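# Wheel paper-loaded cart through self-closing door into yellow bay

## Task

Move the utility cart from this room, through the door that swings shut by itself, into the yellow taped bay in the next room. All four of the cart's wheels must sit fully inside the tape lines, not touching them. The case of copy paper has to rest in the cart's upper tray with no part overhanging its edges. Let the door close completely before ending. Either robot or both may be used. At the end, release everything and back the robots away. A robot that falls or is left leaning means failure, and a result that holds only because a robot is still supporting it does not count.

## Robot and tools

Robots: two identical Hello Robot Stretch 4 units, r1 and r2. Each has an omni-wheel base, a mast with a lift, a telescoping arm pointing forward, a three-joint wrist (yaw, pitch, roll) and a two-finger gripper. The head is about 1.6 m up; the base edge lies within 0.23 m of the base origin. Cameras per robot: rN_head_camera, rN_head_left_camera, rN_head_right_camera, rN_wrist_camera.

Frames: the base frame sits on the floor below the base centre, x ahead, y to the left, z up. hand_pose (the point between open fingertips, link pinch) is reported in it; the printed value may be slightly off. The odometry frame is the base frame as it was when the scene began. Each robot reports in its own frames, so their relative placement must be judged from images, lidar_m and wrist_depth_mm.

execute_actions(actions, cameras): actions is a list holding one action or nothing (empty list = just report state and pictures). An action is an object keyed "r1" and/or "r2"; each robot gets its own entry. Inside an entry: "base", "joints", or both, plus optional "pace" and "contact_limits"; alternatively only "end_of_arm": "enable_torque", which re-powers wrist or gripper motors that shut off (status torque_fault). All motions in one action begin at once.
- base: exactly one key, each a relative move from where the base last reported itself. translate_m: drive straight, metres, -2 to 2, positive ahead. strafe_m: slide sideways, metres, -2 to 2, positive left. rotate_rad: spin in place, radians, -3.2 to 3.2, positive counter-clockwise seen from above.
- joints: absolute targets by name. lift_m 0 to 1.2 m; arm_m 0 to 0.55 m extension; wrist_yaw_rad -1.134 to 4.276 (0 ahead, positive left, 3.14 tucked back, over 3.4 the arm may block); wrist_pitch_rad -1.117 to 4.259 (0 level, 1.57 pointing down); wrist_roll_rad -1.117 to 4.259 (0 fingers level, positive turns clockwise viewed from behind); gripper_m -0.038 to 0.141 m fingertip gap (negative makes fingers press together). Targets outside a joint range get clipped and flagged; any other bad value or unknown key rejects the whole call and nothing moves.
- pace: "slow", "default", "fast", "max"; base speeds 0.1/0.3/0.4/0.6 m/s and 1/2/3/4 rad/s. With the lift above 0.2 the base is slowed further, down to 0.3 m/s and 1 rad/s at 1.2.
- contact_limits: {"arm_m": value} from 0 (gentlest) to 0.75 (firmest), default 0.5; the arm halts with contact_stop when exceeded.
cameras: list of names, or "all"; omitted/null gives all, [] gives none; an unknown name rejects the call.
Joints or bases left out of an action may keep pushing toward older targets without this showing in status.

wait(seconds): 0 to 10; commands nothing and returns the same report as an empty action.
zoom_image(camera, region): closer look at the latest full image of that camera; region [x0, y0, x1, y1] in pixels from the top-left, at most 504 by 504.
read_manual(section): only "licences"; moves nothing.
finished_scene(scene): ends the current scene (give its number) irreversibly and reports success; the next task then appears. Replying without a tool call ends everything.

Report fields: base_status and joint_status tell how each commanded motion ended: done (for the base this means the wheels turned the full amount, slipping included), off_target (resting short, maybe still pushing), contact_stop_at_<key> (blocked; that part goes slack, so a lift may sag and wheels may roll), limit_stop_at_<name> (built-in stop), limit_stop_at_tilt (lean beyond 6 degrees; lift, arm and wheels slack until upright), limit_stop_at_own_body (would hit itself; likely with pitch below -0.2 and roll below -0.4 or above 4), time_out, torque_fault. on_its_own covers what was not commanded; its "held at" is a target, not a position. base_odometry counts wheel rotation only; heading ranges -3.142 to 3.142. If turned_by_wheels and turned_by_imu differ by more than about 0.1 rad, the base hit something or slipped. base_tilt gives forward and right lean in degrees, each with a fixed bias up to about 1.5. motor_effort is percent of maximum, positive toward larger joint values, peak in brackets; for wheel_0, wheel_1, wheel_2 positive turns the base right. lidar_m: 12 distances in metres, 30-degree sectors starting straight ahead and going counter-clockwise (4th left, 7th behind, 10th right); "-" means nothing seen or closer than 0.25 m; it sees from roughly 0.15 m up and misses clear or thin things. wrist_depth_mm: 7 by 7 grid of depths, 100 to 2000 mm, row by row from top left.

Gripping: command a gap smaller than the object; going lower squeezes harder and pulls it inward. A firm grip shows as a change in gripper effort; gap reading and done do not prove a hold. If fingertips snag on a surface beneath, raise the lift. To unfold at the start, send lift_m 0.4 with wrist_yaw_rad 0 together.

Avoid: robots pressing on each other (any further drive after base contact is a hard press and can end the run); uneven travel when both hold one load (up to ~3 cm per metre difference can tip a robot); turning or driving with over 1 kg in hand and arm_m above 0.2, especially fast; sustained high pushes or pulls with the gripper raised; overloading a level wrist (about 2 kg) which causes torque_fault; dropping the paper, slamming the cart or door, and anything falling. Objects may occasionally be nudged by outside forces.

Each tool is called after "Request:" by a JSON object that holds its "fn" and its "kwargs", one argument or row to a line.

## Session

Request:
{"fn": "execute_actions", "kwargs": {
  "actions": []
}}

Scene clock: 0.00 s.
r1.base_odometry: x=+0.000 y=+0.000 heading=+0.000 (m, m, rad; r1's odometry frame)
r1.turned_by_wheels: +0.000 (rad since the last result)
r1.turned_by_imu: +0.000 (rad since the last result)
r1.base_tilt: forward=+0.3 right=-0.9 (deg)
r1.lidar_m: 2.47 1.45 1.31 1.28 0.79 0.71 0.72 0.87 1.46 1.49 1.82 3.53
r1.base_status: not commanded
r1.joint_positions: lift_m=+0.163 arm_m=+0.002 wrist_yaw_rad=+3.074 wrist_pitch_rad=+0.000 wrist_roll_rad=+0.008 gripper_m=+0.057
r1.joint_status: not commanded
r1.motor_effort: lift_m=+19 arm_m=-1 wrist_yaw_rad=+0 wrist_pitch_rad=-7 wrist_roll_rad=+0 gripper_m=-3 wheel_0=+0 wheel_1=+0 wheel_2=+0 (%)
r1.hand_pose: x=-0.1089 y=+0.1067 z=+0.3411 quat_wxyz=(+0.034, +0.000, +0.004, +0.999) (m; r1's base frame)
r1.wrist_depth_mm: - 137 891 842 778 741 707 / - 131 878 854 788 750 715 / 108 139 254 854 798 750 699 / 138 175 917 854 809 750 723 / 1078 976 904 866 788 759 723 / 1042 960 891 854 198 759 715 / 768 750 831 - 798 741 715
r2.base_odometry: x=+0.000 y=+0.000 heading=+0.000 (m, m, rad; r2's odometry frame)
r2.turned_by_wheels: +0.000 (rad since the last result)
r2.turned_by_imu: +0.000 (rad since the last result)
r2.base_tilt: forward=+0.6 right=-0.5 (deg)
r2.lidar_m: 1.13 1.10 1.19 1.70 1.88 2.03 2.94 1.83 3.80 2.88 2.82 1.49
r2.base_status: not commanded
r2.joint_positions: lift_m=+0.167 arm_m=-0.001 wrist_yaw_rad=+3.220 wrist_pitch_rad=+0.013 wrist_roll_rad=+0.018 gripper_m=+0.057
r2.joint_status: not commanded
r2.motor_effort: lift_m=+19 arm_m=+0 wrist_yaw_rad=-1 wrist_pitch_rad=-5 wrist_roll_rad=+1 gripper_m=-5 wheel_0=+0 wheel_1=+0 wheel_2=+0 (%)
r2.hand_pose: x=-0.1244 y=+0.0647 z=+0.3413 quat_wxyz=(-0.039, -0.007, +0.009, +0.999) (m; r2's base frame)
r2.wrist_depth_mm: - 137 137 - - - 1983 / - - 136 - - - 1921 / - 112 136 - - - 1921 / 138 137 170 - - - 1921 / 221 - - - - - 1921 / 647 1336 195 1499 211 1576 1576 / 512 831 917 142 917 991 1078
pictures: r1_head_camera, r1_head_left_camera, r1_head_right_camera, r1_wrist_camera, r2_head_camera, r2_head_left_camera, r2_head_right_camera, r2_wrist_camera
Images, in order (width x height): r1_head_camera 420x560, r1_head_left_camera 420x672, r1_head_right_camera 420x672, r1_wrist_camera 616x392, r2_head_camera 420x560, r2_head_left_camera 420x672, r2_head_right_camera 420x672, r2_wrist_camera 616x392.

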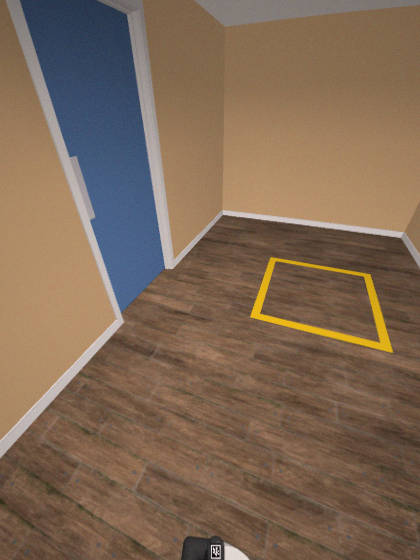

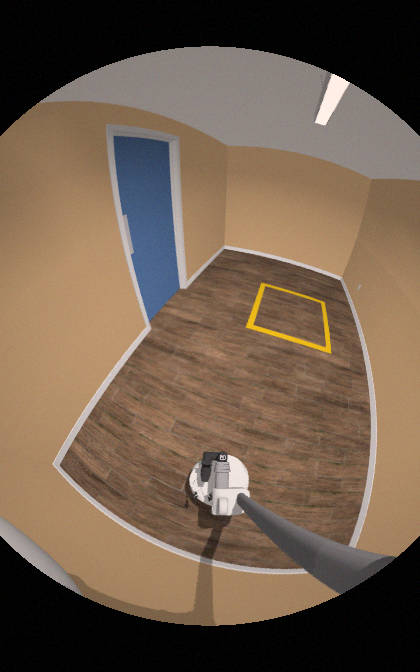

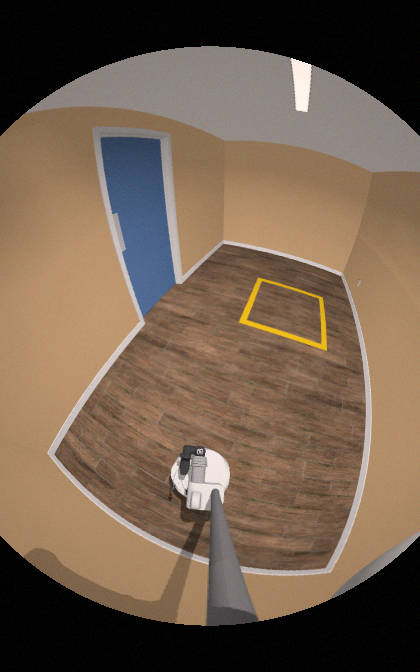

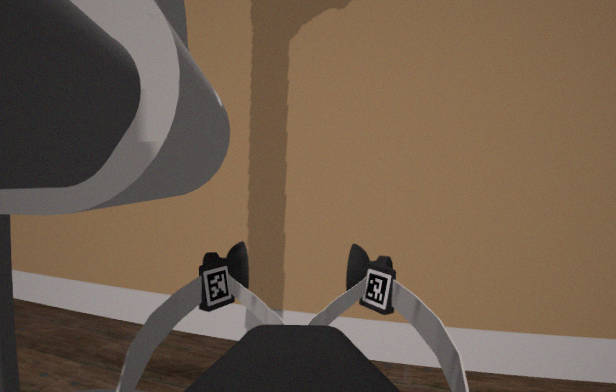

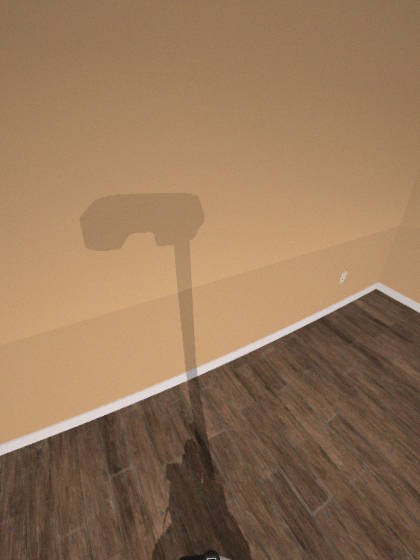

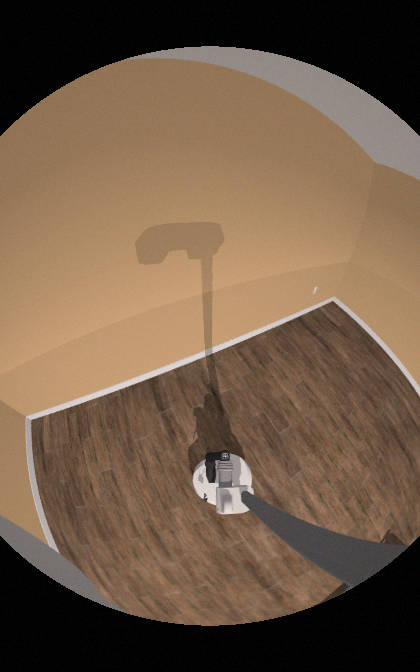

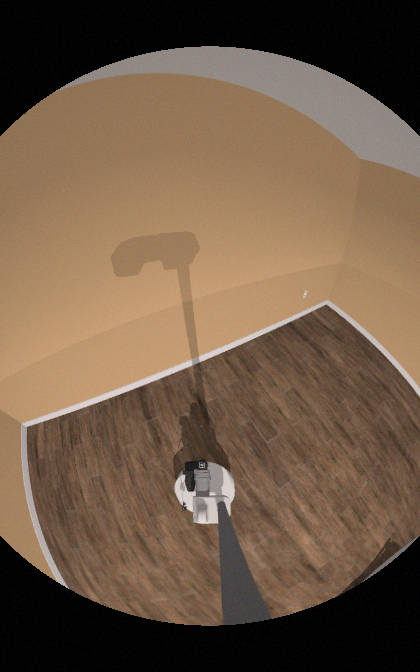

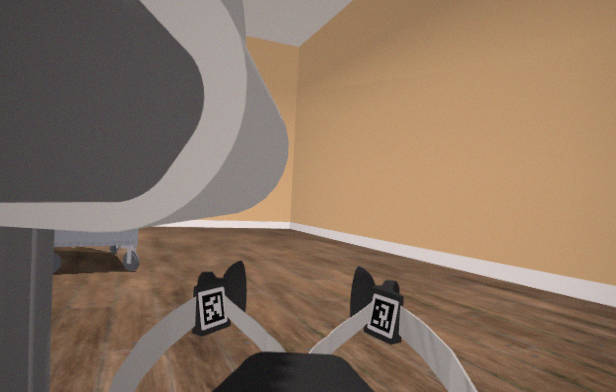

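Request:
{"fn": "execute_actions", "kwargs": {
  "actions": [
    {"r1":{"base":{"rotate_rad":-0.27}},"r2":{"base":{"rotate_rad":-2.71},"joints":{"lift_m":0.68,"wrist_yaw_rad":0,"wrist_roll_rad":1.57,"gripper_m":0.1}}}
  ],
  "cameras": ["r1_head_camera","r2_head_camera"]
}}

Scene clock: 8.27 s.
r1.base_odometry: x=+0.000 y=+0.000 heading=-0.270 (m, m, rad; r1's odometry frame)
r1.turned_by_wheels: -0.270 (rad since the last result)
r1.turned_by_imu: -0.271 (rad since the last result)
r1.base_tilt: forward=+0.0 right=-0.9 (deg)
r1.lidar_m: 3.97 1.72 1.35 1.31 0.95 0.73 0.70 0.77 1.14 1.45 1.57 2.26
r1.base_status: done
r1.joint_positions: lift_m=+0.163 arm_m=+0.002 wrist_yaw_rad=+3.074 wrist_pitch_rad=+0.000 wrist_roll_rad=+0.008 gripper_m=+0.057
r1.joint_status: not commanded
r1.motor_effort: lift_m=+19(19) arm_m=+0(1) wrist_yaw_rad=-1(0) wrist_pitch_rad=-8(7) wrist_roll_rad=+1(0) gripper_m=-2(6) wheel_0=+0(5) wheel_1=-1(4) wheel_2=-1(6) (%)
r1.hand_pose: x=-0.1089 y=+0.1067 z=+0.3411 quat_wxyz=(+0.034, +0.000, +0.004, +0.999) (m; r1's base frame)
r1.wrist_depth_mm: - 138 842 842 842 831 842 / - 131 842 854 831 842 854 / 108 139 254 831 854 854 842 / 137 174 842 854 878 854 854 / 854 854 854 842 866 866 854 / 854 854 854 878 198 866 866 / 778 750 831 - 842 788 820
r2.base_odometry: x=+0.000 y=+0.000 heading=-2.710 (m, m, rad; r2's odometry frame)
r2.turned_by_wheels: -2.710 (rad since the last result)
r2.turned_by_imu: -2.721 (rad since the last result)
r2.base_tilt: forward=+0.6 right=-0.7 (deg)
r2.lidar_m: 1.82 4.16 2.95 2.82 1.66 1.17 1.10 1.14 1.57 1.89 1.95 2.60
r2.base_status: done
r2.joint_positions: lift_m=+0.680 arm_m=-0.001 wrist_yaw_rad=+0.000 wrist_pitch_rad=+0.013 wrist_roll_rad=+1.570 gripper_m=+0.100
r2.joint_status: all done
r2.motor_effort: lift_m=+22(28) arm_m=+0(0) wrist_yaw_rad=+0(6) wrist_pitch_rad=-6(6) wrist_roll_rad=+2(6) gripper_m=-2(4) wheel_0=+2(5) wheel_1=+1(7) wheel_2=+1(10) (%)
r2.hand_pose: x=+0.4585 y=-0.0874 z=+0.8542 quat_wxyz=(+0.708, +0.707, +0.005, -0.005) (m; r2's base frame)
r2.wrist_depth_mm: - - - - - 1983 1397 / - - - - - 1983 1308 / - - - - - 1863 1255 / - - - - - 1863 1229 / - - - - - 1756 1255 / - - 216 - 202 1756 1205 / - - - 142 - 1537 1229
pictures: r1_head_camera, r2_head_camera
Images, in order (width x height): r1_head_camera 420x560, r2_head_camera 420x560.

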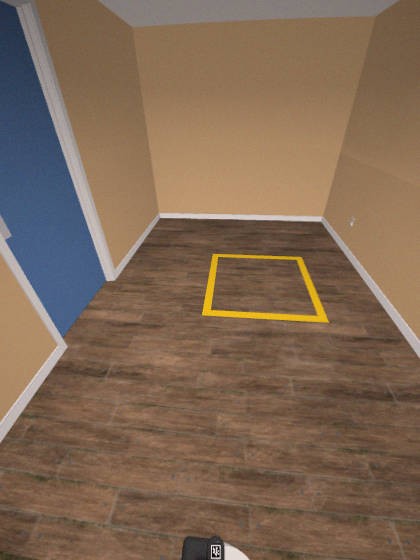

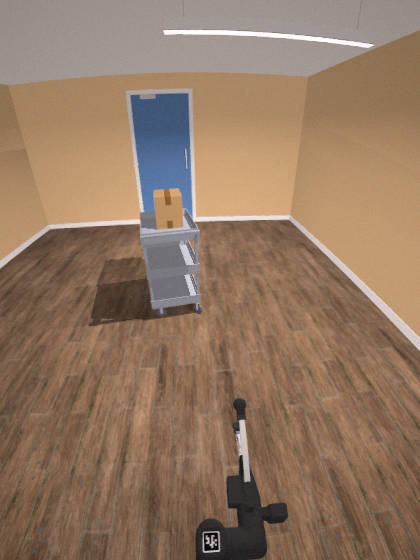

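Request:
{"fn": "zoom_image", "kwargs": {
  "camera": "r2_head_camera",
  "region": [90, 80, 260, 330]
}}

Region (90, 80, 260, 330) of r2_head_camera's 420x560 image, scaled by 2.016, with more detail than that image has; it fills the left 343 columns of this view, and the rest is white.

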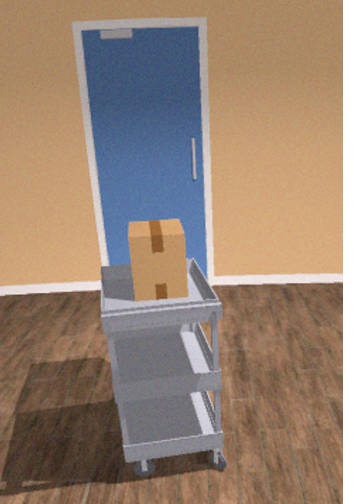

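Request:
{"fn": "execute_actions", "kwargs": {
  "actions": [
    {"r1":{"base":{"rotate_rad":-0.04},"joints":{"lift_m":0.2}},"r2":{"base":{"strafe_m":-0.4},"joints":{"lift_m":0.2},"pace":"fast"}}
  ],
  "cameras": []
}}

Request:
{"fn": "execute_actions", "kwargs": {
  "actions": [
    {"r1":{"base":{"translate_m":1.58},"joints":{"lift_m":0.5,"wrist_yaw_rad":-0.5,"gripper_m":0.0},"pace":"max"},"r2":{"base":{"translate_m":2.0},"pace":"max"}}
  ],
  "cameras": ["r1_head_left_camera","r2_head_left_camera"]
}}

Scene clock: 56.83 s.
r1.base_odometry: x=+0.000 y=+0.000 heading=-0.310 (m, m, rad; r1's odometry frame)
r1.turned_by_wheels: -0.040 (rad since the last result)
r1.turned_by_imu: -0.040 (rad since the last result)
r1.base_tilt: forward=+0.3 right=-0.9 (deg)
r1.lidar_m: 4.00 1.89 1.36 1.31 1.00 0.74 0.71 0.75 1.07 1.45 1.56 2.19
r1.base_status: done
r1.joint_positions: lift_m=+0.200 arm_m=+0.002 wrist_yaw_rad=+3.074 wrist_pitch_rad=+0.000 wrist_roll_rad=+0.008 gripper_m=+0.057
r1.joint_status: all done
r1.motor_effort: lift_m=+23(21) arm_m=-1(1) wrist_yaw_rad=+0(1) wrist_pitch_rad=-7(7) wrist_roll_rad=+0(0) gripper_m=-5(2) wheel_0=+3(2) wheel_1=+2(3) wheel_2=+1(5) (%)
r1.hand_pose: x=-0.1089 y=+0.1067 z=+0.3780 quat_wxyz=(+0.034, +0.000, +0.004, +0.999) (m; r1's base frame)
r1.wrist_depth_mm: - 137 842 842 854 854 878 / - 131 831 842 854 866 866 / 108 139 253 866 854 866 878 / 137 175 854 854 866 891 891 / 854 854 866 866 878 891 891 / 842 854 842 866 198 891 891 / 831 809 854 - 866 866 878
r2.base_odometry: x=-0.167 y=+0.363 heading=-2.710 (m, m, rad; r2's odometry frame)
r2.turned_by_wheels: +0.000 (rad since the last result)
r2.turned_by_imu: +0.001 (rad since the last result)
r2.base_tilt: forward=+0.5 right=-0.6 (deg)
r2.lidar_m: 1.93 1.92 3.33 3.18 1.63 1.16 1.07 1.14 1.53 1.49 1.54 2.08
r2.base_status: done
r2.joint_positions: lift_m=+0.200 arm_m=-0.001 wrist_yaw_rad=+0.000 wrist_pitch_rad=+0.013 wrist_roll_rad=+1.570 gripper_m=+0.100
r2.joint_status: all done
r2.motor_effort: lift_m=+18(19) arm_m=+0(0) wrist_yaw_rad=-1(1) wrist_pitch_rad=-5(6) wrist_roll_rad=+2(1) gripper_m=-4(3) wheel_0=-3(12) wheel_1=+0(12) wheel_2=+1(3) (%)
r2.hand_pose: x=+0.4585 y=-0.0874 z=+0.3745 quat_wxyz=(+0.707, +0.707, +0.005, -0.005) (m; r2's base frame)
r2.wrist_depth_mm: - - - - 1756 831 580 / - - - - 1661 831 580 / - - - - 1618 809 569 / - - - - 1576 809 559 / - - - - 1499 788 549 / - - 216 - 202 759 539 / - - 1863 141 1255 661 530
pictures: none
No camera images: the call's "cameras" was empty. Leave "cameras" out to get every camera's image.

Scene clock: 61.73 s.
r1.base_odometry: x=+1.505 y=-0.481 heading=-0.310 (m, m, rad; r1's odometry frame)
r1.turned_by_wheels: +0.000 (rad since the last result)
r1.turned_by_imu: +0.003 (rad since the last result)
r1.base_tilt: forward=+0.1 right=-0.7 (deg)
r1.lidar_m: 2.44 1.72 1.33 1.30 1.29 1.85 2.28 2.09 1.56 1.52 1.60 2.28
r1.base_status: done
r1.joint_positions: lift_m=+0.500 arm_m=+0.002 wrist_yaw_rad=-0.500 wrist_pitch_rad=+0.000 wrist_roll_rad=+0.008 gripper_m=+0.000
r1.joint_status: all done
r1.motor_effort: lift_m=+22(26) arm_m=-1(0) wrist_yaw_rad=-1(7) wrist_pitch_rad=-6(8) wrist_roll_rad=+0(0) gripper_m=-5(5) wheel_0=-2(7) wheel_1=-2(7) wheel_2=+0(16) (%)
r1.hand_pose: x=+0.3844 y=-0.2150 z=+0.6781 quat_wxyz=(+0.969, +0.004, -0.001, -0.247) (m; r1's base frame)
r1.wrist_depth_mm: 1921 - - - - 1576 1366 / 1756 - - - - 1576 1336 / 1863 - - - - 1661 1336 / 1921 - - - - 1618 1366 / 1808 - - - - 1661 1366 / 1863 - 185 192 1808 1661 1336 / 1397 1336 1537 - 1430 1464 1366
r2.base_odometry: x=-1.984 y=-0.474 heading=-2.710 (m, m, rad; r2's odometry frame)
r2.turned_by_wheels: +0.000 (rad since the last result)
r2.turned_by_imu: -0.003 (rad since the last result)
r2.base_tilt: forward=+0.5 right=-0.8 (deg)
r2.lidar_m: 2.65 2.75 0.46 0.41 3.36 3.27 3.12 2.13 1.50 1.41 1.46 1.95
r2.base_status: done
r2.joint_positions: lift_m=+0.200 arm_m=-0.001 wrist_yaw_rad=+0.000 wrist_pitch_rad=+0.013 wrist_roll_rad=+1.570 gripper_m=+0.100
r2.joint_status: not commanded
r2.motor_effort: lift_m=+18(18) arm_m=+0(0) wrist_yaw_rad=+0(2) wrist_pitch_rad=-6(6) wrist_roll_rad=+3(2) gripper_m=-5(3) wheel_0=-1(7) wheel_1=+0(8) wheel_2=+1(14) (%)
r2.hand_pose: x=+0.4585 y=-0.0874 z=+0.3745 quat_wxyz=(+0.707, +0.707, +0.005, -0.005) (m; r2's base frame)
r2.wrist_depth_mm: - - - - 1756 842 574 / - - - - 1661 831 574 / - - - - 1618 820 569 / - - - - 1537 798 564 / - - - - 1499 778 549 / - - 216 - 203 759 539 / - - - 142 1308 668 535
pictures: r1_head_left_camera, r2_head_left_camera
Images, in order (width x height): r1_head_left_camera 420x672, r2_head_left_camera 420x672.

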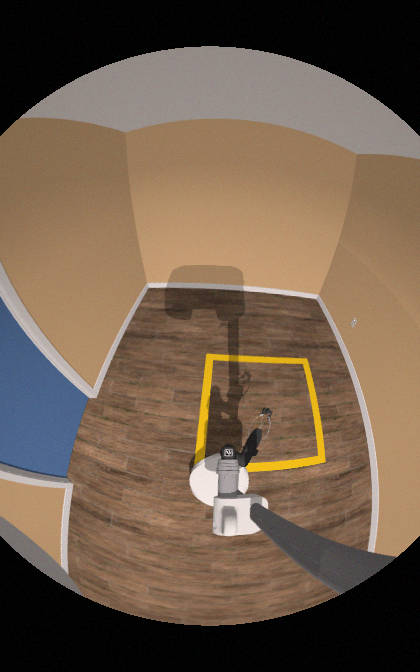

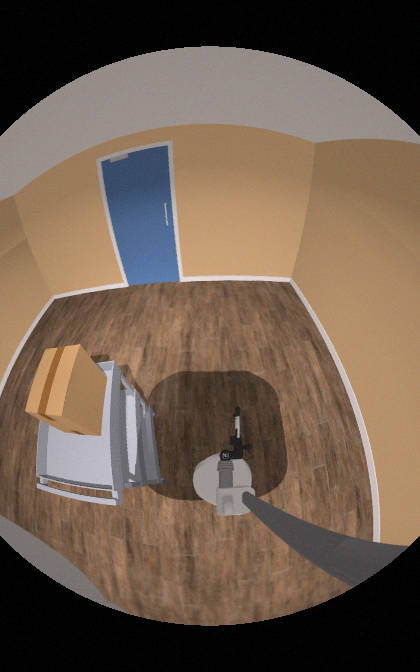

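Request:
{"fn": "execute_actions", "kwargs": {
  "actions": [
    {"r1":{"base":{"rotate_rad":-1.61},"pace":"fast"},"r2":{"base":{"translate_m":-0.8},"joints":{"lift_m":0.68},"pace":"max"}}
  ],
  "cameras": []
}}

Request:
{"fn": "execute_actions", "kwargs": {
  "actions": [
    {"r1":{"base":{"translate_m":-0.97},"pace":"fast"},"r2":{"base":{"strafe_m":0.72},"pace":"fast"}}
  ],
  "cameras": ["r1_head_left_camera","r2_head_camera","r2_wrist_camera"]
}}

Scene clock: 73.30 s.
r1.base_odometry: x=+1.505 y=-0.481 heading=-1.920 (m, m, rad; r1's odometry frame)
r1.turned_by_wheels: -1.610 (rad since the last result)
r1.turned_by_imu: -1.613 (rad since the last result)
r1.base_tilt: forward=+0.0 right=-0.7 (deg)
r1.lidar_m: 1.53 1.61 2.18 2.41 1.78 1.36 1.31 1.30 1.83 2.31 2.19 1.59
r1.base_status: done
r1.joint_positions: lift_m=+0.500 arm_m=+0.002 wrist_yaw_rad=-0.500 wrist_pitch_rad=+0.000 wrist_roll_rad=+0.008 gripper_m=+0.000
r1.joint_status: not commanded
r1.motor_effort: lift_m=+21(22) arm_m=-1(1) wrist_yaw_rad=-1(1) wrist_pitch_rad=-7(6) wrist_roll_rad=+0(1) gripper_m=-6(5) wheel_0=+1(9) wheel_1=+0(8) wheel_2=+0(7) (%)
r1.hand_pose: x=+0.3843 y=-0.2150 z=+0.6781 quat_wxyz=(+0.969, +0.004, -0.001, -0.247) (m; r1's base frame)
r1.wrist_depth_mm: 1118 1205 1397 1537 1808 - 1983 / 1118 1229 1397 1537 1808 - - / 1138 1229 1366 1576 1863 - 1983 / 1138 1255 1397 1576 1863 - - / 1138 1255 1366 1499 1921 - - / 1160 1255 185 192 1756 - 1921 / 1160 1205 1366 - 1464 1464 1537
r2.base_odometry: x=-1.257 y=-0.139 heading=-2.710 (m, m, rad; r2's odometry frame)
r2.turned_by_wheels: +0.000 (rad since the last result)
r2.turned_by_imu: +0.003 (rad since the last result)
r2.base_tilt: forward=+0.5 right=-0.7 (deg)
r2.lidar_m: 3.46 0.79 0.90 3.22 3.31 2.42 2.27 2.17 1.54 1.43 1.50 1.99
r2.base_status: done
r2.joint_positions: lift_m=+0.680 arm_m=-0.001 wrist_yaw_rad=+0.000 wrist_pitch_rad=+0.013 wrist_roll_rad=+1.570 gripper_m=+0.100
r2.joint_status: all done
r2.motor_effort: lift_m=+20(26) arm_m=+0(0) wrist_yaw_rad=+1(0) wrist_pitch_rad=-6(6) wrist_roll_rad=+1(1) gripper_m=-4(2) wheel_0=+1(8) wheel_1=+0(7) wheel_2=-1(17) (%)
r2.hand_pose: x=+0.4585 y=-0.0874 z=+0.8543 quat_wxyz=(+0.707, +0.707, +0.005, -0.005) (m; r2's base frame)
r2.wrist_depth_mm: - - - - - 1983 1336 / - - - - - 1921 1281 / - - - - - 1921 1281 / - - - - - 1863 1255 / - - - - - 1808 1229 / - - 216 - 202 1708 1229 / - - - 142 - 1537 1229
pictures: none
No camera images: the call's "cameras" was empty. Leave "cameras" out to get every camera's image.

Scene clock: 77.00 s.
r1.base_odometry: x=+1.837 y=+0.430 heading=-1.920 (m, m, rad; r1's odometry frame)
r1.turned_by_wheels: +0.000 (rad since the last result)
r1.turned_by_imu: -0.002 (rad since the last result)
r1.base_tilt: forward=+0.4 right=-0.8 (deg)
r1.lidar_m: 2.50 2.61 2.53 1.15 0.53 0.37 0.35 0.38 0.49 1.22 2.39 2.60
r1.base_status: done
r1.joint_positions: lift_m=+0.500 arm_m=+0.002 wrist_yaw_rad=-0.500 wrist_pitch_rad=+0.000 wrist_roll_rad=+0.008 gripper_m=+0.000
r1.joint_status: not commanded
r1.motor_effort: lift_m=+21(22) arm_m=+0(0) wrist_yaw_rad=+0(0) wrist_pitch_rad=-5(6) wrist_roll_rad=+0(0) gripper_m=-8(4) wheel_0=+0(10) wheel_1=+1(7) wheel_2=-2(13) (%)
r1.hand_pose: x=+0.3843 y=-0.2150 z=+0.6781 quat_wxyz=(+0.969, +0.004, -0.001, -0.247) (m; r1's base frame)
r1.wrist_depth_mm: 1863 - - - - - 1983 / 1921 - - - - - 1921 / 1863 - - - - - 1983 / 1983 - - - - - - / 1921 - - - - - 1983 / 1921 1983 186 192 1808 - 1921 / 1397 1336 1576 - 1464 1464 1537
r2.base_odometry: x=-0.956 y=-0.793 heading=-2.710 (m, m, rad; r2's odometry frame)
r2.turned_by_wheels: +0.000 (rad since the last result)
r2.turned_by_imu: +0.001 (rad since the last result)
r2.base_tilt: forward=+0.6 right=-0.7 (deg)
r2.lidar_m: 0.57 3.52 2.67 2.53 2.60 2.45 2.33 2.38 2.24 2.14 2.22 0.67
r2.base_status: done
r2.joint_positions: lift_m=+0.680 arm_m=-0.001 wrist_yaw_rad=+0.000 wrist_pitch_rad=+0.013 wrist_roll_rad=+1.570 gripper_m=+0.100
r2.joint_status: not commanded
r2.motor_effort: lift_m=+20(20) arm_m=+0(0) wrist_yaw_rad=+0(1) wrist_pitch_rad=-6(5) wrist_roll_rad=+1(2) gripper_m=-4(2) wheel_0=+1(10) wheel_1=-1(13) wheel_2=+1(0) (%)
r2.hand_pose: x=+0.4585 y=-0.0874 z=+0.8543 quat_wxyz=(+0.707, +0.707, +0.005, -0.005) (m; r2's base frame)
r2.wrist_depth_mm: - - - - - 1863 1336 / - - - - - 1983 1281 / - - - 530 - 647 539 / - - - 504 - 788 521 / - - 741 488 1118 798 500 / - - 215 469 201 778 484 / - - - 142 1042 676 469
pictures: r1_head_left_camera, r2_head_camera, r2_wrist_camera
Images, in order (width x height): r1_head_left_camera 420x672, r2_head_camera 420x560, r2_wrist_camera 616x392.

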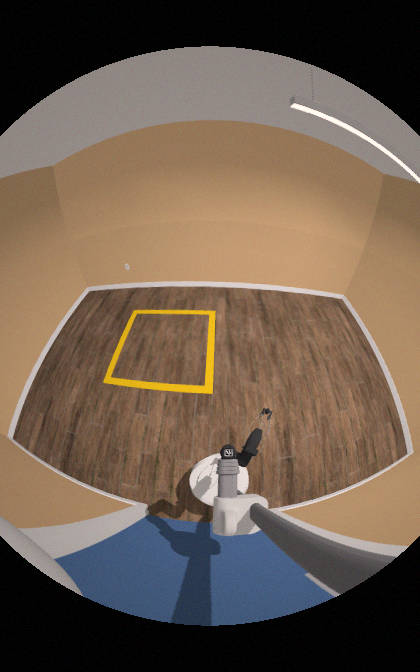

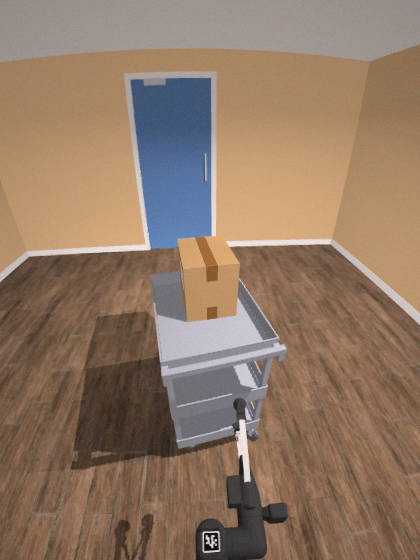

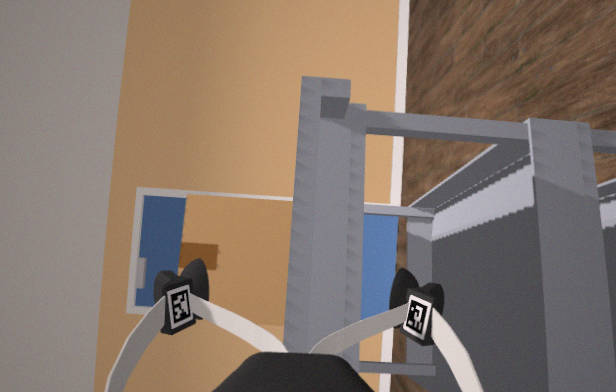

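Request:
{"fn": "execute_actions", "kwargs": {
  "actions": [
    {"r1":{"base":{"translate_m":-0.2},"pace":"slow"},"r2":{"base":{"rotate_rad":0.22},"joints":{"gripper_m":0.08}}}
  ],
  "cameras": []
}}

Request:
{"fn": "execute_actions", "kwargs": {
  "actions": [
    {"r1":{"base":{"translate_m":-0.69}},"r2":{"base":{"strafe_m":-0.123}}}
  ],
  "cameras": ["r1_head_left_camera","r2_head_camera","r2_wrist_camera"]
}}

Scene clock: 93.97 s.
r1.base_odometry: x=+1.905 y=+0.617 heading=-1.921 (m, m, rad; r1's odometry frame)
r1.turned_by_wheels: -0.001 (rad since the last result)
r1.turned_by_imu: -0.005 (rad since the last result)
r1.base_tilt: forward=+0.1 right=-1.1 (deg)
r1.lidar_m: 2.69 2.80 2.53 0.50 0.28 0.25 - 0.25 0.32 0.38 2.37 2.77
r1.base_status: done
r1.joint_positions: lift_m=+0.500 arm_m=+0.002 wrist_yaw_rad=-0.500 wrist_pitch_rad=+0.000 wrist_roll_rad=+0.008 gripper_m=+0.000
r1.joint_status: not commanded
r1.motor_effort: lift_m=+21(21) arm_m=+0(0) wrist_yaw_rad=+0(2) wrist_pitch_rad=-5(6) wrist_roll_rad=+0(0) gripper_m=-5(5) wheel_0=-12(14) wheel_1=-21(24) wheel_2=+18(20) (%)
r1.hand_pose: x=+0.3843 y=-0.2150 z=+0.6781 quat_wxyz=(+0.969, +0.004, -0.001, -0.247) (m; r1's base frame)
r1.wrist_depth_mm: - - - - - - 1983 / - - - - - - 1921 / - - - - - - - / - - - - - - - / - - - - - - 1983 / 1921 1983 185 191 1808 - 1983 / 1397 1336 1499 - 1430 1464 1537
r2.base_odometry: x=-0.956 y=-0.793 heading=-2.490 (m, m, rad; r2's odometry frame)
r2.turned_by_wheels: +0.220 (rad since the last result)
r2.turned_by_imu: +0.223 (rad since the last result)
r2.base_tilt: forward=+0.5 right=-0.7 (deg)
r2.lidar_m: 0.60 3.09 2.56 2.48 2.82 2.34 2.33 2.60 2.18 2.18 2.39 0.63
r2.base_status: done
r2.joint_positions: lift_m=+0.680 arm_m=-0.001 wrist_yaw_rad=+0.000 wrist_pitch_rad=+0.013 wrist_roll_rad=+1.570 gripper_m=+0.080
r2.joint_status: all done
r2.motor_effort: lift_m=+20(20) arm_m=+0(0) wrist_yaw_rad=+0(1) wrist_pitch_rad=-5(4) wrist_roll_rad=+2(1) gripper_m=-6(5) wheel_0=+0(5) wheel_1=+0(9) wheel_2=+1(9) (%)
r2.hand_pose: x=+0.4585 y=-0.0874 z=+0.8543 quat_wxyz=(+0.707, +0.707, +0.005, -0.005) (m; r2's base frame)
r2.wrist_depth_mm: - - - 452 - 1983 549 / - - 707 452 - 809 585 / - - 715 452 1060 820 580 / - - 707 452 1098 820 574 / - - - 449 1078 809 459 / - - 198 449 204 640 455 / - - - 145 - 1430 1160
pictures: none
No camera images: the call's "cameras" was empty. Leave "cameras" out to get every camera's image.

Scene clock: 97.73 s.
r1.base_odometry: x=+2.142 y=+1.265 heading=-1.922 (m, m, rad; r1's odometry frame)
r1.turned_by_wheels: -0.001 (rad since the last result)
r1.turned_by_imu: -0.028 (rad since the last result)
r1.base_tilt: forward=+0.2 right=-0.8 (deg)
r1.lidar_m: 3.37 0.76 0.28 0.25 - 0.25 0.28 3.40 2.44 1.97 0.67 0.59
r1.base_status: done
r1.joint_positions: lift_m=+0.500 arm_m=+0.002 wrist_yaw_rad=-0.500 wrist_pitch_rad=+0.000 wrist_roll_rad=+0.008 gripper_m=+0.000
r1.joint_status: not commanded
r1.motor_effort: lift_m=+21(22) arm_m=-1(0) wrist_yaw_rad=-1(2) wrist_pitch_rad=-7(6) wrist_roll_rad=+0(0) gripper_m=-5(5) wheel_0=-9(29) wheel_1=-1(26) wheel_2=+4(25) (%)
r1.hand_pose: x=+0.3843 y=-0.2150 z=+0.6781 quat_wxyz=(+0.969, +0.004, -0.001, -0.247) (m; r1's base frame)
r1.wrist_depth_mm: - - - - 399 445 535 / - - - - 404 449 544 / - - - - 407 449 549 / - - - - 404 462 564 / - - - 484 402 466 569 / 1921 1983 185 193 389 473 585 / 1430 1366 1537 - 394 484 597
r2.base_odometry: x=-1.031 y=-0.695 heading=-2.489 (m, m, rad; r2's odometry frame)
r2.turned_by_wheels: +0.000 (rad since the last result)
r2.turned_by_imu: +0.002 (rad since the last result)
r2.base_tilt: forward=+0.6 right=-0.7 (deg)
r2.lidar_m: 0.58 3.25 2.68 2.63 2.87 2.36 2.32 2.52 2.05 2.04 2.30 0.62
r2.base_status: done
r2.joint_positions: lift_m=+0.680 arm_m=-0.001 wrist_yaw_rad=+0.000 wrist_pitch_rad=+0.013 wrist_roll_rad=+1.570 gripper_m=+0.080
r2.joint_status: not commanded
r2.motor_effort: lift_m=+20(20) arm_m=+0(0) wrist_yaw_rad=+0(0) wrist_pitch_rad=-6(6) wrist_roll_rad=+1(1) gripper_m=-3(4) wheel_0=+0(8) wheel_1=+1(7) wheel_2=+1(2) (%)
r2.hand_pose: x=+0.4585 y=-0.0874 z=+0.8543 quat_wxyz=(+0.707, +0.707, +0.005, -0.005) (m; r2's base frame)
r2.wrist_depth_mm: - - - - - 1921 1366 / - - - 449 459 480 574 / - - - 452 1078 778 580 / - - 699 452 1078 820 574 / - - 699 449 - 809 459 / - - 199 449 204 778 455 / - - - 145 - 661 452
pictures: r1_head_left_camera, r2_head_camera, r2_wrist_camera
Images, in order (width x height): r1_head_left_camera 420x672, r2_head_camera 420x560, r2_wrist_camera 616x392.

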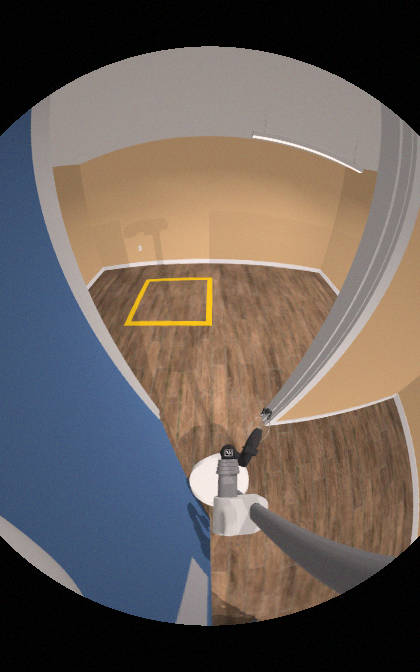

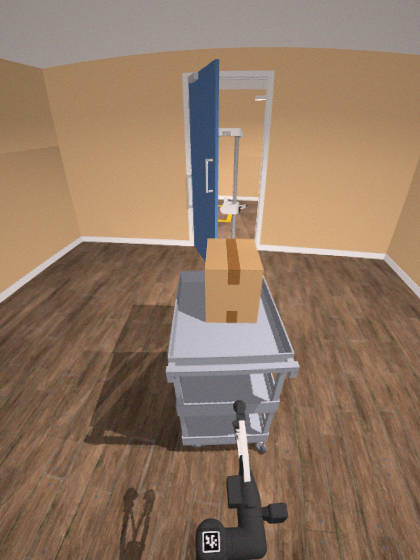

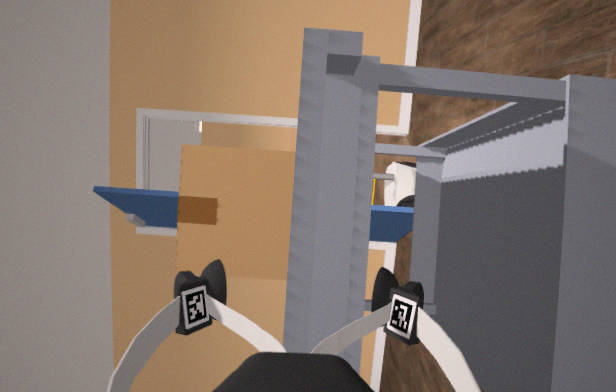

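Request:
{"fn": "execute_actions", "kwargs": {
  "actions": [
    {"r1":{"base":{"strafe_m":0.28},"pace":"slow"},"r2":{"base":{"translate_m":0.2},"joints":{"lift_m":0.675},"pace":"slow"}}
  ],
  "cameras": ["r2_wrist_camera"]
}}

Scene clock: 106.93 s.
r1.base_odometry: x=+2.405 y=+1.169 heading=-1.921 (m, m, rad; r1's odometry frame)
r1.turned_by_wheels: +0.000 (rad since the last result)
r1.turned_by_imu: +0.001 (rad since the last result)
r1.base_tilt: forward=+0.3 right=-0.9 (deg)
r1.lidar_m: 3.36 0.27 0.25 - 0.25 0.27 1.75 1.74 2.73 1.89 0.80 3.53
r1.base_status: done
r1.joint_positions: lift_m=+0.500 arm_m=+0.002 wrist_yaw_rad=-0.500 wrist_pitch_rad=+0.000 wrist_roll_rad=+0.008 gripper_m=+0.000
r1.joint_status: not commanded
r1.motor_effort: lift_m=+21(21) arm_m=-1(1) wrist_yaw_rad=-1(1) wrist_pitch_rad=-7(6) wrist_roll_rad=+0(0) gripper_m=-4(5) wheel_0=-7(14) wheel_1=+9(19) wheel_2=+1(5) (%)
r1.hand_pose: x=+0.3843 y=-0.2150 z=+0.6781 quat_wxyz=(+0.969, +0.004, -0.001, -0.247) (m; r1's base frame)
r1.wrist_depth_mm: - - - - - 609 525 / - - - - - 609 525 / - - - - - 615 530 / - - - - - 615 530 / - - - - - 609 535 / 1921 1983 186 191 1808 609 539 / 1397 1366 1537 - 1499 564 549
r2.base_odometry: x=-1.189 y=-0.816 heading=-2.490 (m, m, rad; r2's odometry frame)
r2.turned_by_wheels: +0.000 (rad since the last result)
r2.turned_by_imu: +0.001 (rad since the last result)
r2.base_tilt: forward=+0.6 right=-0.7 (deg)
r2.lidar_m: 0.37 0.41 2.64 2.60 2.93 2.57 2.52 2.57 2.08 2.09 2.33 0.43
r2.base_status: done
r2.joint_positions: lift_m=+0.675 arm_m=-0.001 wrist_yaw_rad=-0.001 wrist_pitch_rad=+0.014 wrist_roll_rad=+1.570 gripper_m=+0.080
r2.joint_status: all done
r2.motor_effort: lift_m=+17(17) arm_m=+0(0) wrist_yaw_rad=+3(3) wrist_pitch_rad=-8(8) wrist_roll_rad=+1(1) gripper_m=-4(4) wheel_0=+2(5) wheel_1=+2(6) wheel_2=-6(7) (%)
r2.hand_pose: x=+0.4584 y=-0.0878 z=+0.8494 quat_wxyz=(+0.707, +0.707, +0.005, -0.005) (m; r2's base frame)
r2.wrist_depth_mm: - - - 189 251 1808 1255 / - - - 188 250 1921 549 / - - 500 187 249 788 580 / - 496 496 186 249 809 559 / - 500 500 186 248 788 554 / - - 200 186 204 768 544 / - - - 145 247 654 535
pictures: r2_wrist_camera
Images, in order (width x height): r2_wrist_camera 616x392.

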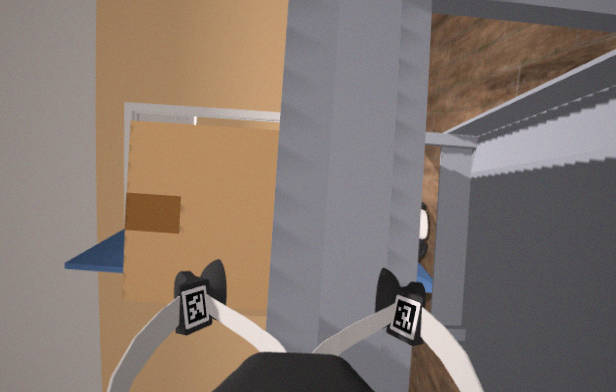

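Request:
{"fn": "execute_actions", "kwargs": {
  "actions": [
    {"r1":{"base":{"translate_m":-0.62},"pace":"slow"},"r2":{"joints":{"gripper_m":-0.02}}}
  ],
  "cameras": ["r1_head_left_camera","r2_wrist_camera"]
}}

Scene clock: 118.80 s.
r1.base_odometry: x=+2.618 y=+1.751 heading=-1.922 (m, m, rad; r1's odometry frame)
r1.turned_by_wheels: +0.000 (rad since the last result)
r1.turned_by_imu: -0.003 (rad since the last result)
r1.base_tilt: forward=+0.1 right=-0.7 (deg)
r1.lidar_m: 0.74 0.25 0.26 2.12 2.20 2.95 1.13 1.14 2.73 2.61 1.54 1.24
r1.base_status: done
r1.joint_positions: lift_m=+0.500 arm_m=+0.002 wrist_yaw_rad=-0.500 wrist_pitch_rad=+0.000 wrist_roll_rad=+0.008 gripper_m=+0.000
r1.joint_status: not commanded
r1.motor_effort: lift_m=+21(21) arm_m=-1(1) wrist_yaw_rad=+0(0) wrist_pitch_rad=-6(6) wrist_roll_rad=+0(0) gripper_m=-7(8) wheel_0=-4(13) wheel_1=+2(8) wheel_2=-3(8) (%)
r1.hand_pose: x=+0.3843 y=-0.2150 z=+0.6781 quat_wxyz=(+0.969, +0.004, -0.001, -0.247) (m; r1's base frame)
r1.wrist_depth_mm: - - - 1118 1160 1464 1756 / - - - 1098 1182 1464 1808 / - - - 1098 1229 1464 1863 / - - - 1118 1205 1464 1863 / - - - 1098 1205 1499 1863 / 1983 - 186 192 1160 1537 1921 / 1397 1336 1499 - 1255 1464 1537
r2.base_odometry: x=-1.190 y=-0.817 heading=-2.489 (m, m, rad; r2's odometry frame)
r2.turned_by_wheels: +0.000 (rad since the last result)
r2.turned_by_imu: +0.003 (rad since the last result)
r2.base_tilt: forward=+0.6 right=-0.7 (deg)
r2.lidar_m: 0.38 0.40 2.65 2.59 2.92 2.55 2.56 2.57 2.10 2.08 2.36 0.42
r2.base_status: not commanded
r2.joint_positions: lift_m=+0.675 arm_m=-0.001 wrist_yaw_rad=+0.003 wrist_pitch_rad=+0.012 wrist_roll_rad=+1.570 gripper_m=-0.019
r2.joint_status: all done
r2.motor_effort: lift_m=+19(19) arm_m=+0(0) wrist_yaw_rad=-11(9) wrist_pitch_rad=-2(25) wrist_roll_rad=+1(2) gripper_m=-23(21) wheel_0=-2(2) wheel_1=+0(2) wheel_2=+2(5) (%)
r2.hand_pose: x=+0.4588 y=-0.0866 z=+0.8499 quat_wxyz=(+0.707, +0.707, +0.005, -0.003) (m; r2's base frame)
r2.wrist_depth_mm: - - - 176 237 1983 1336 / - - - 177 237 1863 549 / - 480 488 176 237 798 574 / - 492 492 176 238 831 569 / - 492 496 176 237 798 559 / - - 186 176 189 778 554 / - - - 144 236 627 535
pictures: r1_head_left_camera, r2_wrist_camera
Images, in order (width x height): r1_head_left_camera 420x672, r2_wrist_camera 616x392.

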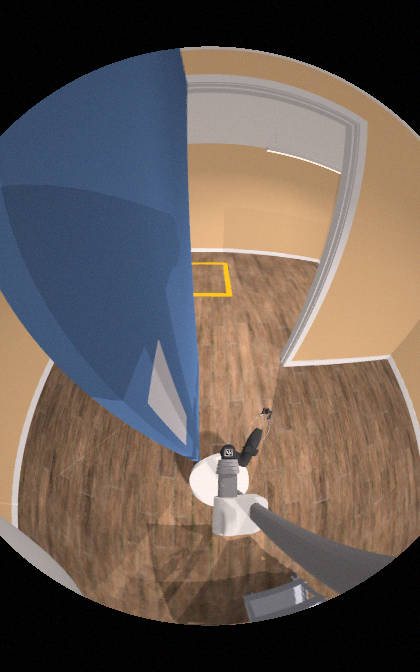

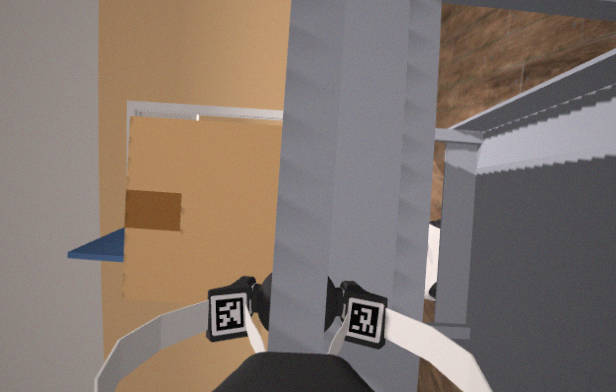

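Request:
{"fn": "execute_actions", "kwargs": {
  "actions": [
    {"r1":{"base":{"translate_m":-0.08},"pace":"slow"},"r2":{"base":{"translate_m":0.5}}}
  ],
  "cameras": ["r1_head_left_camera","r2_head_camera"]
}}

Scene clock: 127.07 s.
r1.base_odometry: x=+2.645 y=+1.826 heading=-1.924 (m, m, rad; r1's odometry frame)
r1.turned_by_wheels: -0.002 (rad since the last result)
r1.turned_by_imu: -0.003 (rad since the last result)
r1.base_tilt: forward=+0.3 right=-0.7 (deg)
r1.lidar_m: 0.30 1.14 1.58 2.12 2.20 2.96 0.58 0.58 0.68 2.61 1.65 0.28
r1.base_status: done
r1.joint_positions: lift_m=+0.500 arm_m=+0.002 wrist_yaw_rad=-0.517 wrist_pitch_rad=+0.000 wrist_roll_rad=+0.008 gripper_m=+0.000
r1.joint_status: not commanded
r1.on_its_own: wrist_yaw_rad is at rest, and its effort (+48) is outside its rest range (-13 to +13)
r1.motor_effort: lift_m=+21(22) arm_m=+0(1) wrist_yaw_rad=+48(50) wrist_pitch_rad=-7(7) wrist_roll_rad=+0(0) gripper_m=-13(10) wheel_0=-11(11) wheel_1=-2(6) wheel_2=-9(11) (%)
r1.hand_pose: x=+0.3806 y=-0.2186 z=+0.6780 quat_wxyz=(+0.967, +0.004, -0.001, -0.256) (m; r1's base frame)
r1.wrist_depth_mm: 118 106 - 1229 1336 1661 - / 118 107 - 1160 1366 1661 - / 118 108 - 1182 1366 1708 - / 118 109 - 1182 1366 1756 - / 119 110 - 1160 1366 1708 - / 122 111 158 192 186 1756 - / 123 107 131 - 1430 1464 1499
r2.base_odometry: x=-1.587 y=-1.120 heading=-2.489 (m, m, rad; r2's odometry frame)
r2.turned_by_wheels: +0.000 (rad since the last result)
r2.turned_by_imu: +0.016 (rad since the last result)
r2.base_tilt: forward=+0.6 right=-0.7 (deg)
r2.lidar_m: 0.37 0.37 2.54 2.53 2.84 3.04 3.00 2.67 2.19 2.16 2.46 0.43
r2.base_status: done
r2.joint_positions: lift_m=+0.675 arm_m=-0.001 wrist_yaw_rad=+0.003 wrist_pitch_rad=+0.012 wrist_roll_rad=+1.570 gripper_m=-0.020
r2.joint_status: not commanded
r2.motor_effort: lift_m=+19(19) arm_m=+0(0) wrist_yaw_rad=-8(45) wrist_pitch_rad=-4(3) wrist_roll_rad=+1(2) gripper_m=-14(23) wheel_0=+3(10) wheel_1=+2(7) wheel_2=+0(19) (%)
r2.hand_pose: x=+0.4588 y=-0.0866 z=+0.8498 quat_wxyz=(+0.707, +0.707, +0.005, -0.003) (m; r2's base frame)
r2.wrist_depth_mm: - - - 180 243 1808 1229 / - - - 179 241 1863 1160 / - - 488 178 240 788 569 / - 488 488 176 237 820 564 / - 488 488 174 236 788 549 / - 1336 187 173 234 768 549 / - - - 142 231 668 544
pictures: r1_head_left_camera, r2_head_camera
Images, in order (width x height): r1_head_left_camera 420x672, r2_head_camera 420x560.

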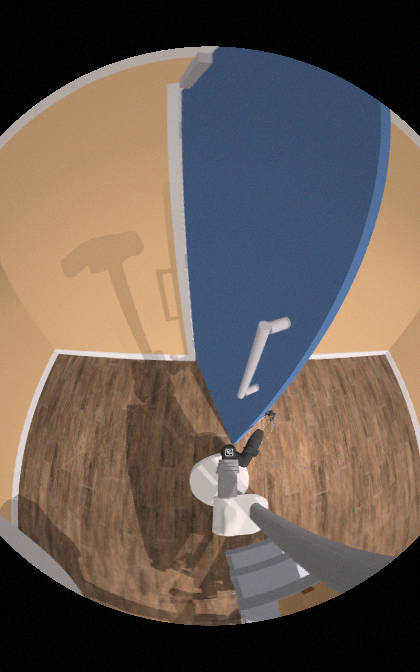

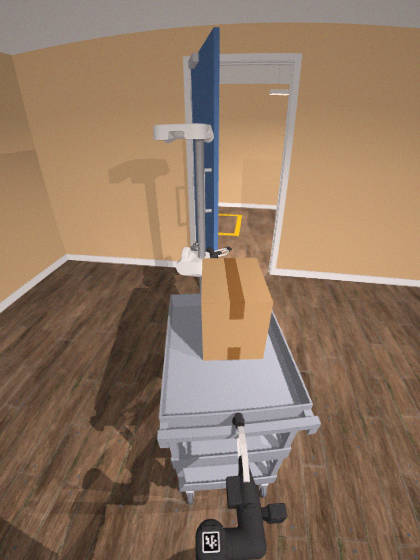

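Request:
{"fn": "execute_actions", "kwargs": {
  "actions": [
    {"r1":{"base":{"strafe_m":0.2},"joints":{"arm_m":0.05},"pace":"slow"}}
  ],
  "cameras": ["r1_head_left_camera"]
}}

Scene clock: 134.97 s.
r1.base_odometry: x=+2.833 y=+1.757 heading=-1.924 (m, m, rad; r1's odometry frame)
r1.turned_by_wheels: +0.000 (rad since the last result)
r1.turned_by_imu: -0.274 (rad since the last result)
r1.base_tilt: forward=+0.1 right=-0.9 (deg)
r1.lidar_m: 0.74 0.92 1.20 2.00 2.02 2.31 3.85 0.64 0.71 2.70 2.29 0.66
r1.base_status: done
r1.joint_positions: lift_m=+0.500 arm_m=+0.049 wrist_yaw_rad=-0.500 wrist_pitch_rad=+0.000 wrist_roll_rad=+0.008 gripper_m=+0.000
r1.joint_status: all done
r1.motor_effort: lift_m=+21(21) arm_m=+5(15) wrist_yaw_rad=+0(96) wrist_pitch_rad=-5(8) wrist_roll_rad=+0(0) gripper_m=-5(14) wheel_0=-1(24) wheel_1=+1(6) wheel_2=+0(22) (%)
r1.hand_pose: x=+0.4313 y=-0.2151 z=+0.6781 quat_wxyz=(+0.969, +0.004, -0.001, -0.247) (m; r1's base frame)
r1.wrist_depth_mm: 459 469 488 500 1661 - - / 459 473 492 504 1708 - - / 462 477 500 512 1708 - - / 466 480 496 512 1708 - - / 473 484 500 508 1756 - - / 473 492 185 192 1576 - - / 477 480 500 - 1464 1430 1537
r2.base_odometry: x=-1.587 y=-1.120 heading=-2.489 (m, m, rad; r2's odometry frame)
r2.turned_by_wheels: +0.000 (rad since the last result)
r2.turned_by_imu: +0.002 (rad since the last result)
r2.base_tilt: forward=+0.5 right=-0.6 (deg)
r2.lidar_m: 0.37 0.39 2.55 2.50 2.82 3.05 3.01 2.65 2.16 2.16 2.45 0.41
r2.base_status: not commanded
r2.joint_positions: lift_m=+0.675 arm_m=-0.001 wrist_yaw_rad=+0.003 wrist_pitch_rad=+0.012 wrist_roll_rad=+1.570 gripper_m=-0.020
r2.joint_status: not commanded
r2.motor_effort: lift_m=+19(19) arm_m=+0(0) wrist_yaw_rad=-10(8) wrist_pitch_rad=-1(3) wrist_roll_rad=+1(0) gripper_m=-16(14) wheel_0=+3(3) wheel_1=+2(2) wheel_2=+1(0) (%)
r2.hand_pose: x=+0.4588 y=-0.0866 z=+0.8498 quat_wxyz=(+0.707, +0.707, +0.005, -0.003) (m; r2's base frame)
r2.wrist_depth_mm: - - - 180 242 1756 1255 / - - - 178 241 1983 1160 / - 1863 492 177 237 788 574 / - 488 488 176 236 809 569 / - 488 492 174 236 778 554 / - 1336 187 173 234 778 549 / - - - 143 230 661 535
pictures: r1_head_left_camera
Images, in order (width x height): r1_head_left_camera 420x672.

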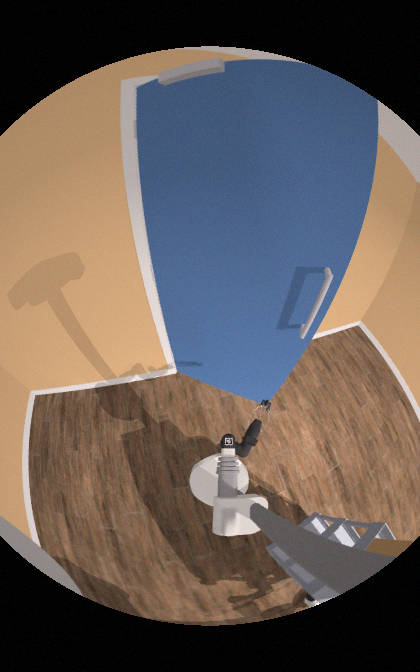

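Request:
{"fn": "execute_actions", "kwargs": {
  "actions": [
    {"r1":{"base":{"strafe_m":-0.32},"joints":{"lift_m":0.70,"wrist_yaw_rad":0,"gripper_m":0.1,"arm_m":0.2}},"r2":{"base":{"strafe_m":0.1},"pace":"slow"}}
  ],
  "cameras": []
}}

Request:
{"fn": "execute_actions", "kwargs": {
  "actions": [
    {"r1":{"base":{"translate_m":0.2}},"r2":{"base":{"rotate_rad":-0.19},"pace":"slow"}}
  ],
  "cameras": ["r1_head_camera","r1_wrist_camera"]
}}

Scene clock: 202.60 s.
r1.base_odometry: x=+2.533 y=+1.868 heading=-1.924 (m, m, rad; r1's odometry frame)
r1.turned_by_wheels: +0.000 (rad since the last result)
r1.turned_by_imu: -0.002 (rad since the last result)
r1.base_tilt: forward=+0.1 right=-0.9 (deg)
r1.lidar_m: 1.13 1.12 1.32 2.18 2.32 2.64 0.51 0.52 0.59 2.41 2.38 1.36
r1.base_status: done
r1.joint_positions: lift_m=+0.700 arm_m=+0.199 wrist_yaw_rad=+0.000 wrist_pitch_rad=+0.000 wrist_roll_rad=+0.008 gripper_m=+0.100
r1.joint_status: all done
r1.motor_effort: lift_m=+23(28) arm_m=+5(6) wrist_yaw_rad=-1(5) wrist_pitch_rad=-6(7) wrist_roll_rad=+0(1) gripper_m=-1(4) wheel_0=+0(9) wheel_1=+0(9) wheel_2=-1(1) (%)
r1.hand_pose: x=+0.6585 y=-0.0874 z=+0.8780 quat_wxyz=(+1.000, +0.004, +0.000, +0.000) (m; r1's base frame)
r1.wrist_depth_mm: 654 699 750 820 878 960 1025 / 661 699 759 809 904 960 1078 / 661 707 759 820 878 976 1098 / 661 715 768 831 891 991 1078 / 683 707 768 831 891 991 1098 / 683 715 759 820 878 1008 1118 / 676 723 768 - 931 1008 1118
r2.base_odometry: x=-1.526 y=-1.200 heading=-2.490 (m, m, rad; r2's odometry frame)
r2.turned_by_wheels: -0.001 (rad since the last result)
r2.turned_by_imu: +0.002 (rad since the last result)
r2.base_tilt: forward=+0.5 right=-0.8 (deg)
r2.lidar_m: 0.39 0.44 2.43 2.42 2.74 3.03 3.02 2.79 2.30 2.28 2.57 0.42
r2.base_status: done
r2.joint_positions: lift_m=+0.675 arm_m=-0.001 wrist_yaw_rad=-0.006 wrist_pitch_rad=+0.012 wrist_roll_rad=+1.570 gripper_m=-0.020
r2.joint_status: not commanded
r2.on_its_own: wrist_yaw_rad is at rest, and its effort (+17) is outside its rest range (-13 to +13)
r2.motor_effort: lift_m=+19(19) arm_m=+0(0) wrist_yaw_rad=+17(27) wrist_pitch_rad=-4(4) wrist_roll_rad=+1(1) gripper_m=-17(18) wheel_0=-6(12) wheel_1=-1(4) wheel_2=-2(3) (%)
r2.hand_pose: x=+0.4580 y=-0.0891 z=+0.8497 quat_wxyz=(+0.707, +0.707, +0.002, -0.006) (m; r2's base frame)
r2.wrist_depth_mm: - - - 163 222 1863 1281 / - - - 164 224 1537 549 / - 477 473 166 227 820 580 / - 492 488 168 229 809 569 / - 500 496 171 233 809 554 / - - 186 171 234 750 549 / - - - 143 237 627 539
pictures: none
No camera images: the call's "cameras" was empty. Leave "cameras" out to get every camera's image.

Scene clock: 204.67 s.
r1.base_odometry: x=+2.464 y=+1.680 heading=-1.923 (m, m, rad; r1's odometry frame)
r1.turned_by_wheels: +0.000 (rad since the last result)
r1.turned_by_imu: +0.000 (rad since the last result)
r1.base_tilt: forward=+0.0 right=-0.7 (deg)
r1.lidar_m: 0.94 0.94 1.05 1.82 2.39 2.73 0.73 0.71 2.81 2.33 2.07 1.13
r1.base_status: done
r1.joint_positions: lift_m=+0.700 arm_m=+0.199 wrist_yaw_rad=+0.000 wrist_pitch_rad=+0.000 wrist_roll_rad=+0.008 gripper_m=+0.100
r1.joint_status: not commanded
r1.motor_effort: lift_m=+23(23) arm_m=+5(6) wrist_yaw_rad=-1(0) wrist_pitch_rad=-7(6) wrist_roll_rad=+0(0) gripper_m=-2(2) wheel_0=+2(4) wheel_1=+2(4) wheel_2=+1(10) (%)
r1.hand_pose: x=+0.6585 y=-0.0874 z=+0.8780 quat_wxyz=(+1.000, +0.004, +0.000, +0.000) (m; r1's base frame)
r1.wrist_depth_mm: 496 525 564 609 661 715 778 / 496 535 564 615 668 723 798 / 500 535 574 615 676 741 809 / 504 544 585 627 668 741 809 / 504 539 580 627 668 759 831 / 512 530 574 627 668 759 842 / 512 544 574 - 699 768 842
r2.base_odometry: x=-1.526 y=-1.200 heading=-2.678 (m, m, rad; r2's odometry frame)
r2.turned_by_wheels: -0.189 (rad since the last result)
r2.turned_by_imu: -0.189 (rad since the last result)
r2.base_tilt: forward=+0.6 right=-0.7 (deg)
r2.lidar_m: 0.34 0.37 2.53 2.42 2.46 3.13 3.02 3.13 2.38 2.28 2.37 0.45
r2.base_status: done
r2.joint_positions: lift_m=+0.675 arm_m=-0.001 wrist_yaw_rad=+0.009 wrist_pitch_rad=+0.012 wrist_roll_rad=+1.570 gripper_m=-0.020
r2.joint_status: not commanded
r2.on_its_own: wrist_yaw_rad is at rest, and its effort (-26) is outside its rest range (-13 to +13)
r2.motor_effort: lift_m=+19(19) arm_m=+0(0) wrist_yaw_rad=-26(50) wrist_pitch_rad=-4(3) wrist_roll_rad=-1(1) gripper_m=-15(16) wheel_0=+6(11) wheel_1=+3(2) wheel_2=+5(10) (%)
r2.hand_pose: x=+0.4593 y=-0.0848 z=+0.8497 quat_wxyz=(+0.707, +0.707, +0.008, -0.001) (m; r2's base frame)
r2.wrist_depth_mm: - - - 204 271 285 286 / - - - 197 263 1921 1281 / - - - 191 254 1863 539 / - 500 500 186 249 768 564 / - 488 488 180 242 798 549 / - 477 187 174 235 778 544 / - 473 480 144 225 668 535
pictures: r1_head_camera, r1_wrist_camera
Images, in order (width x height): r1_head_camera 420x560, r1_wrist_camera 616x392.

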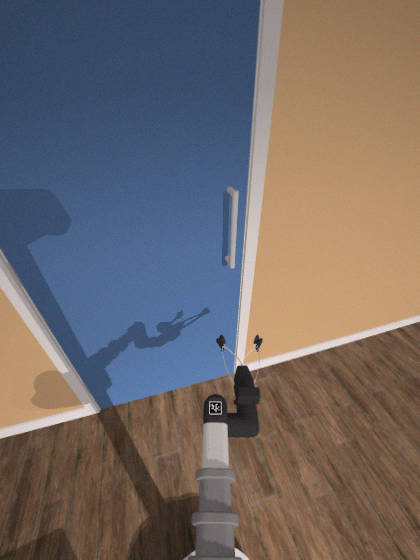

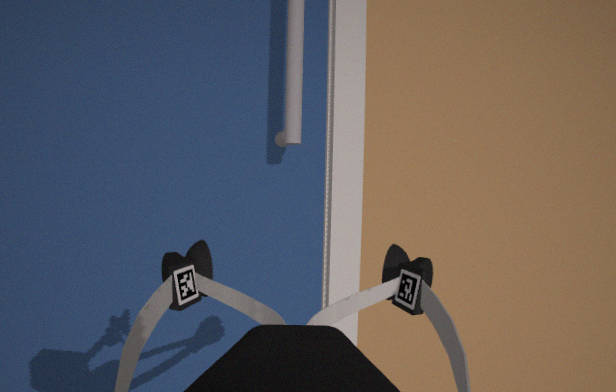

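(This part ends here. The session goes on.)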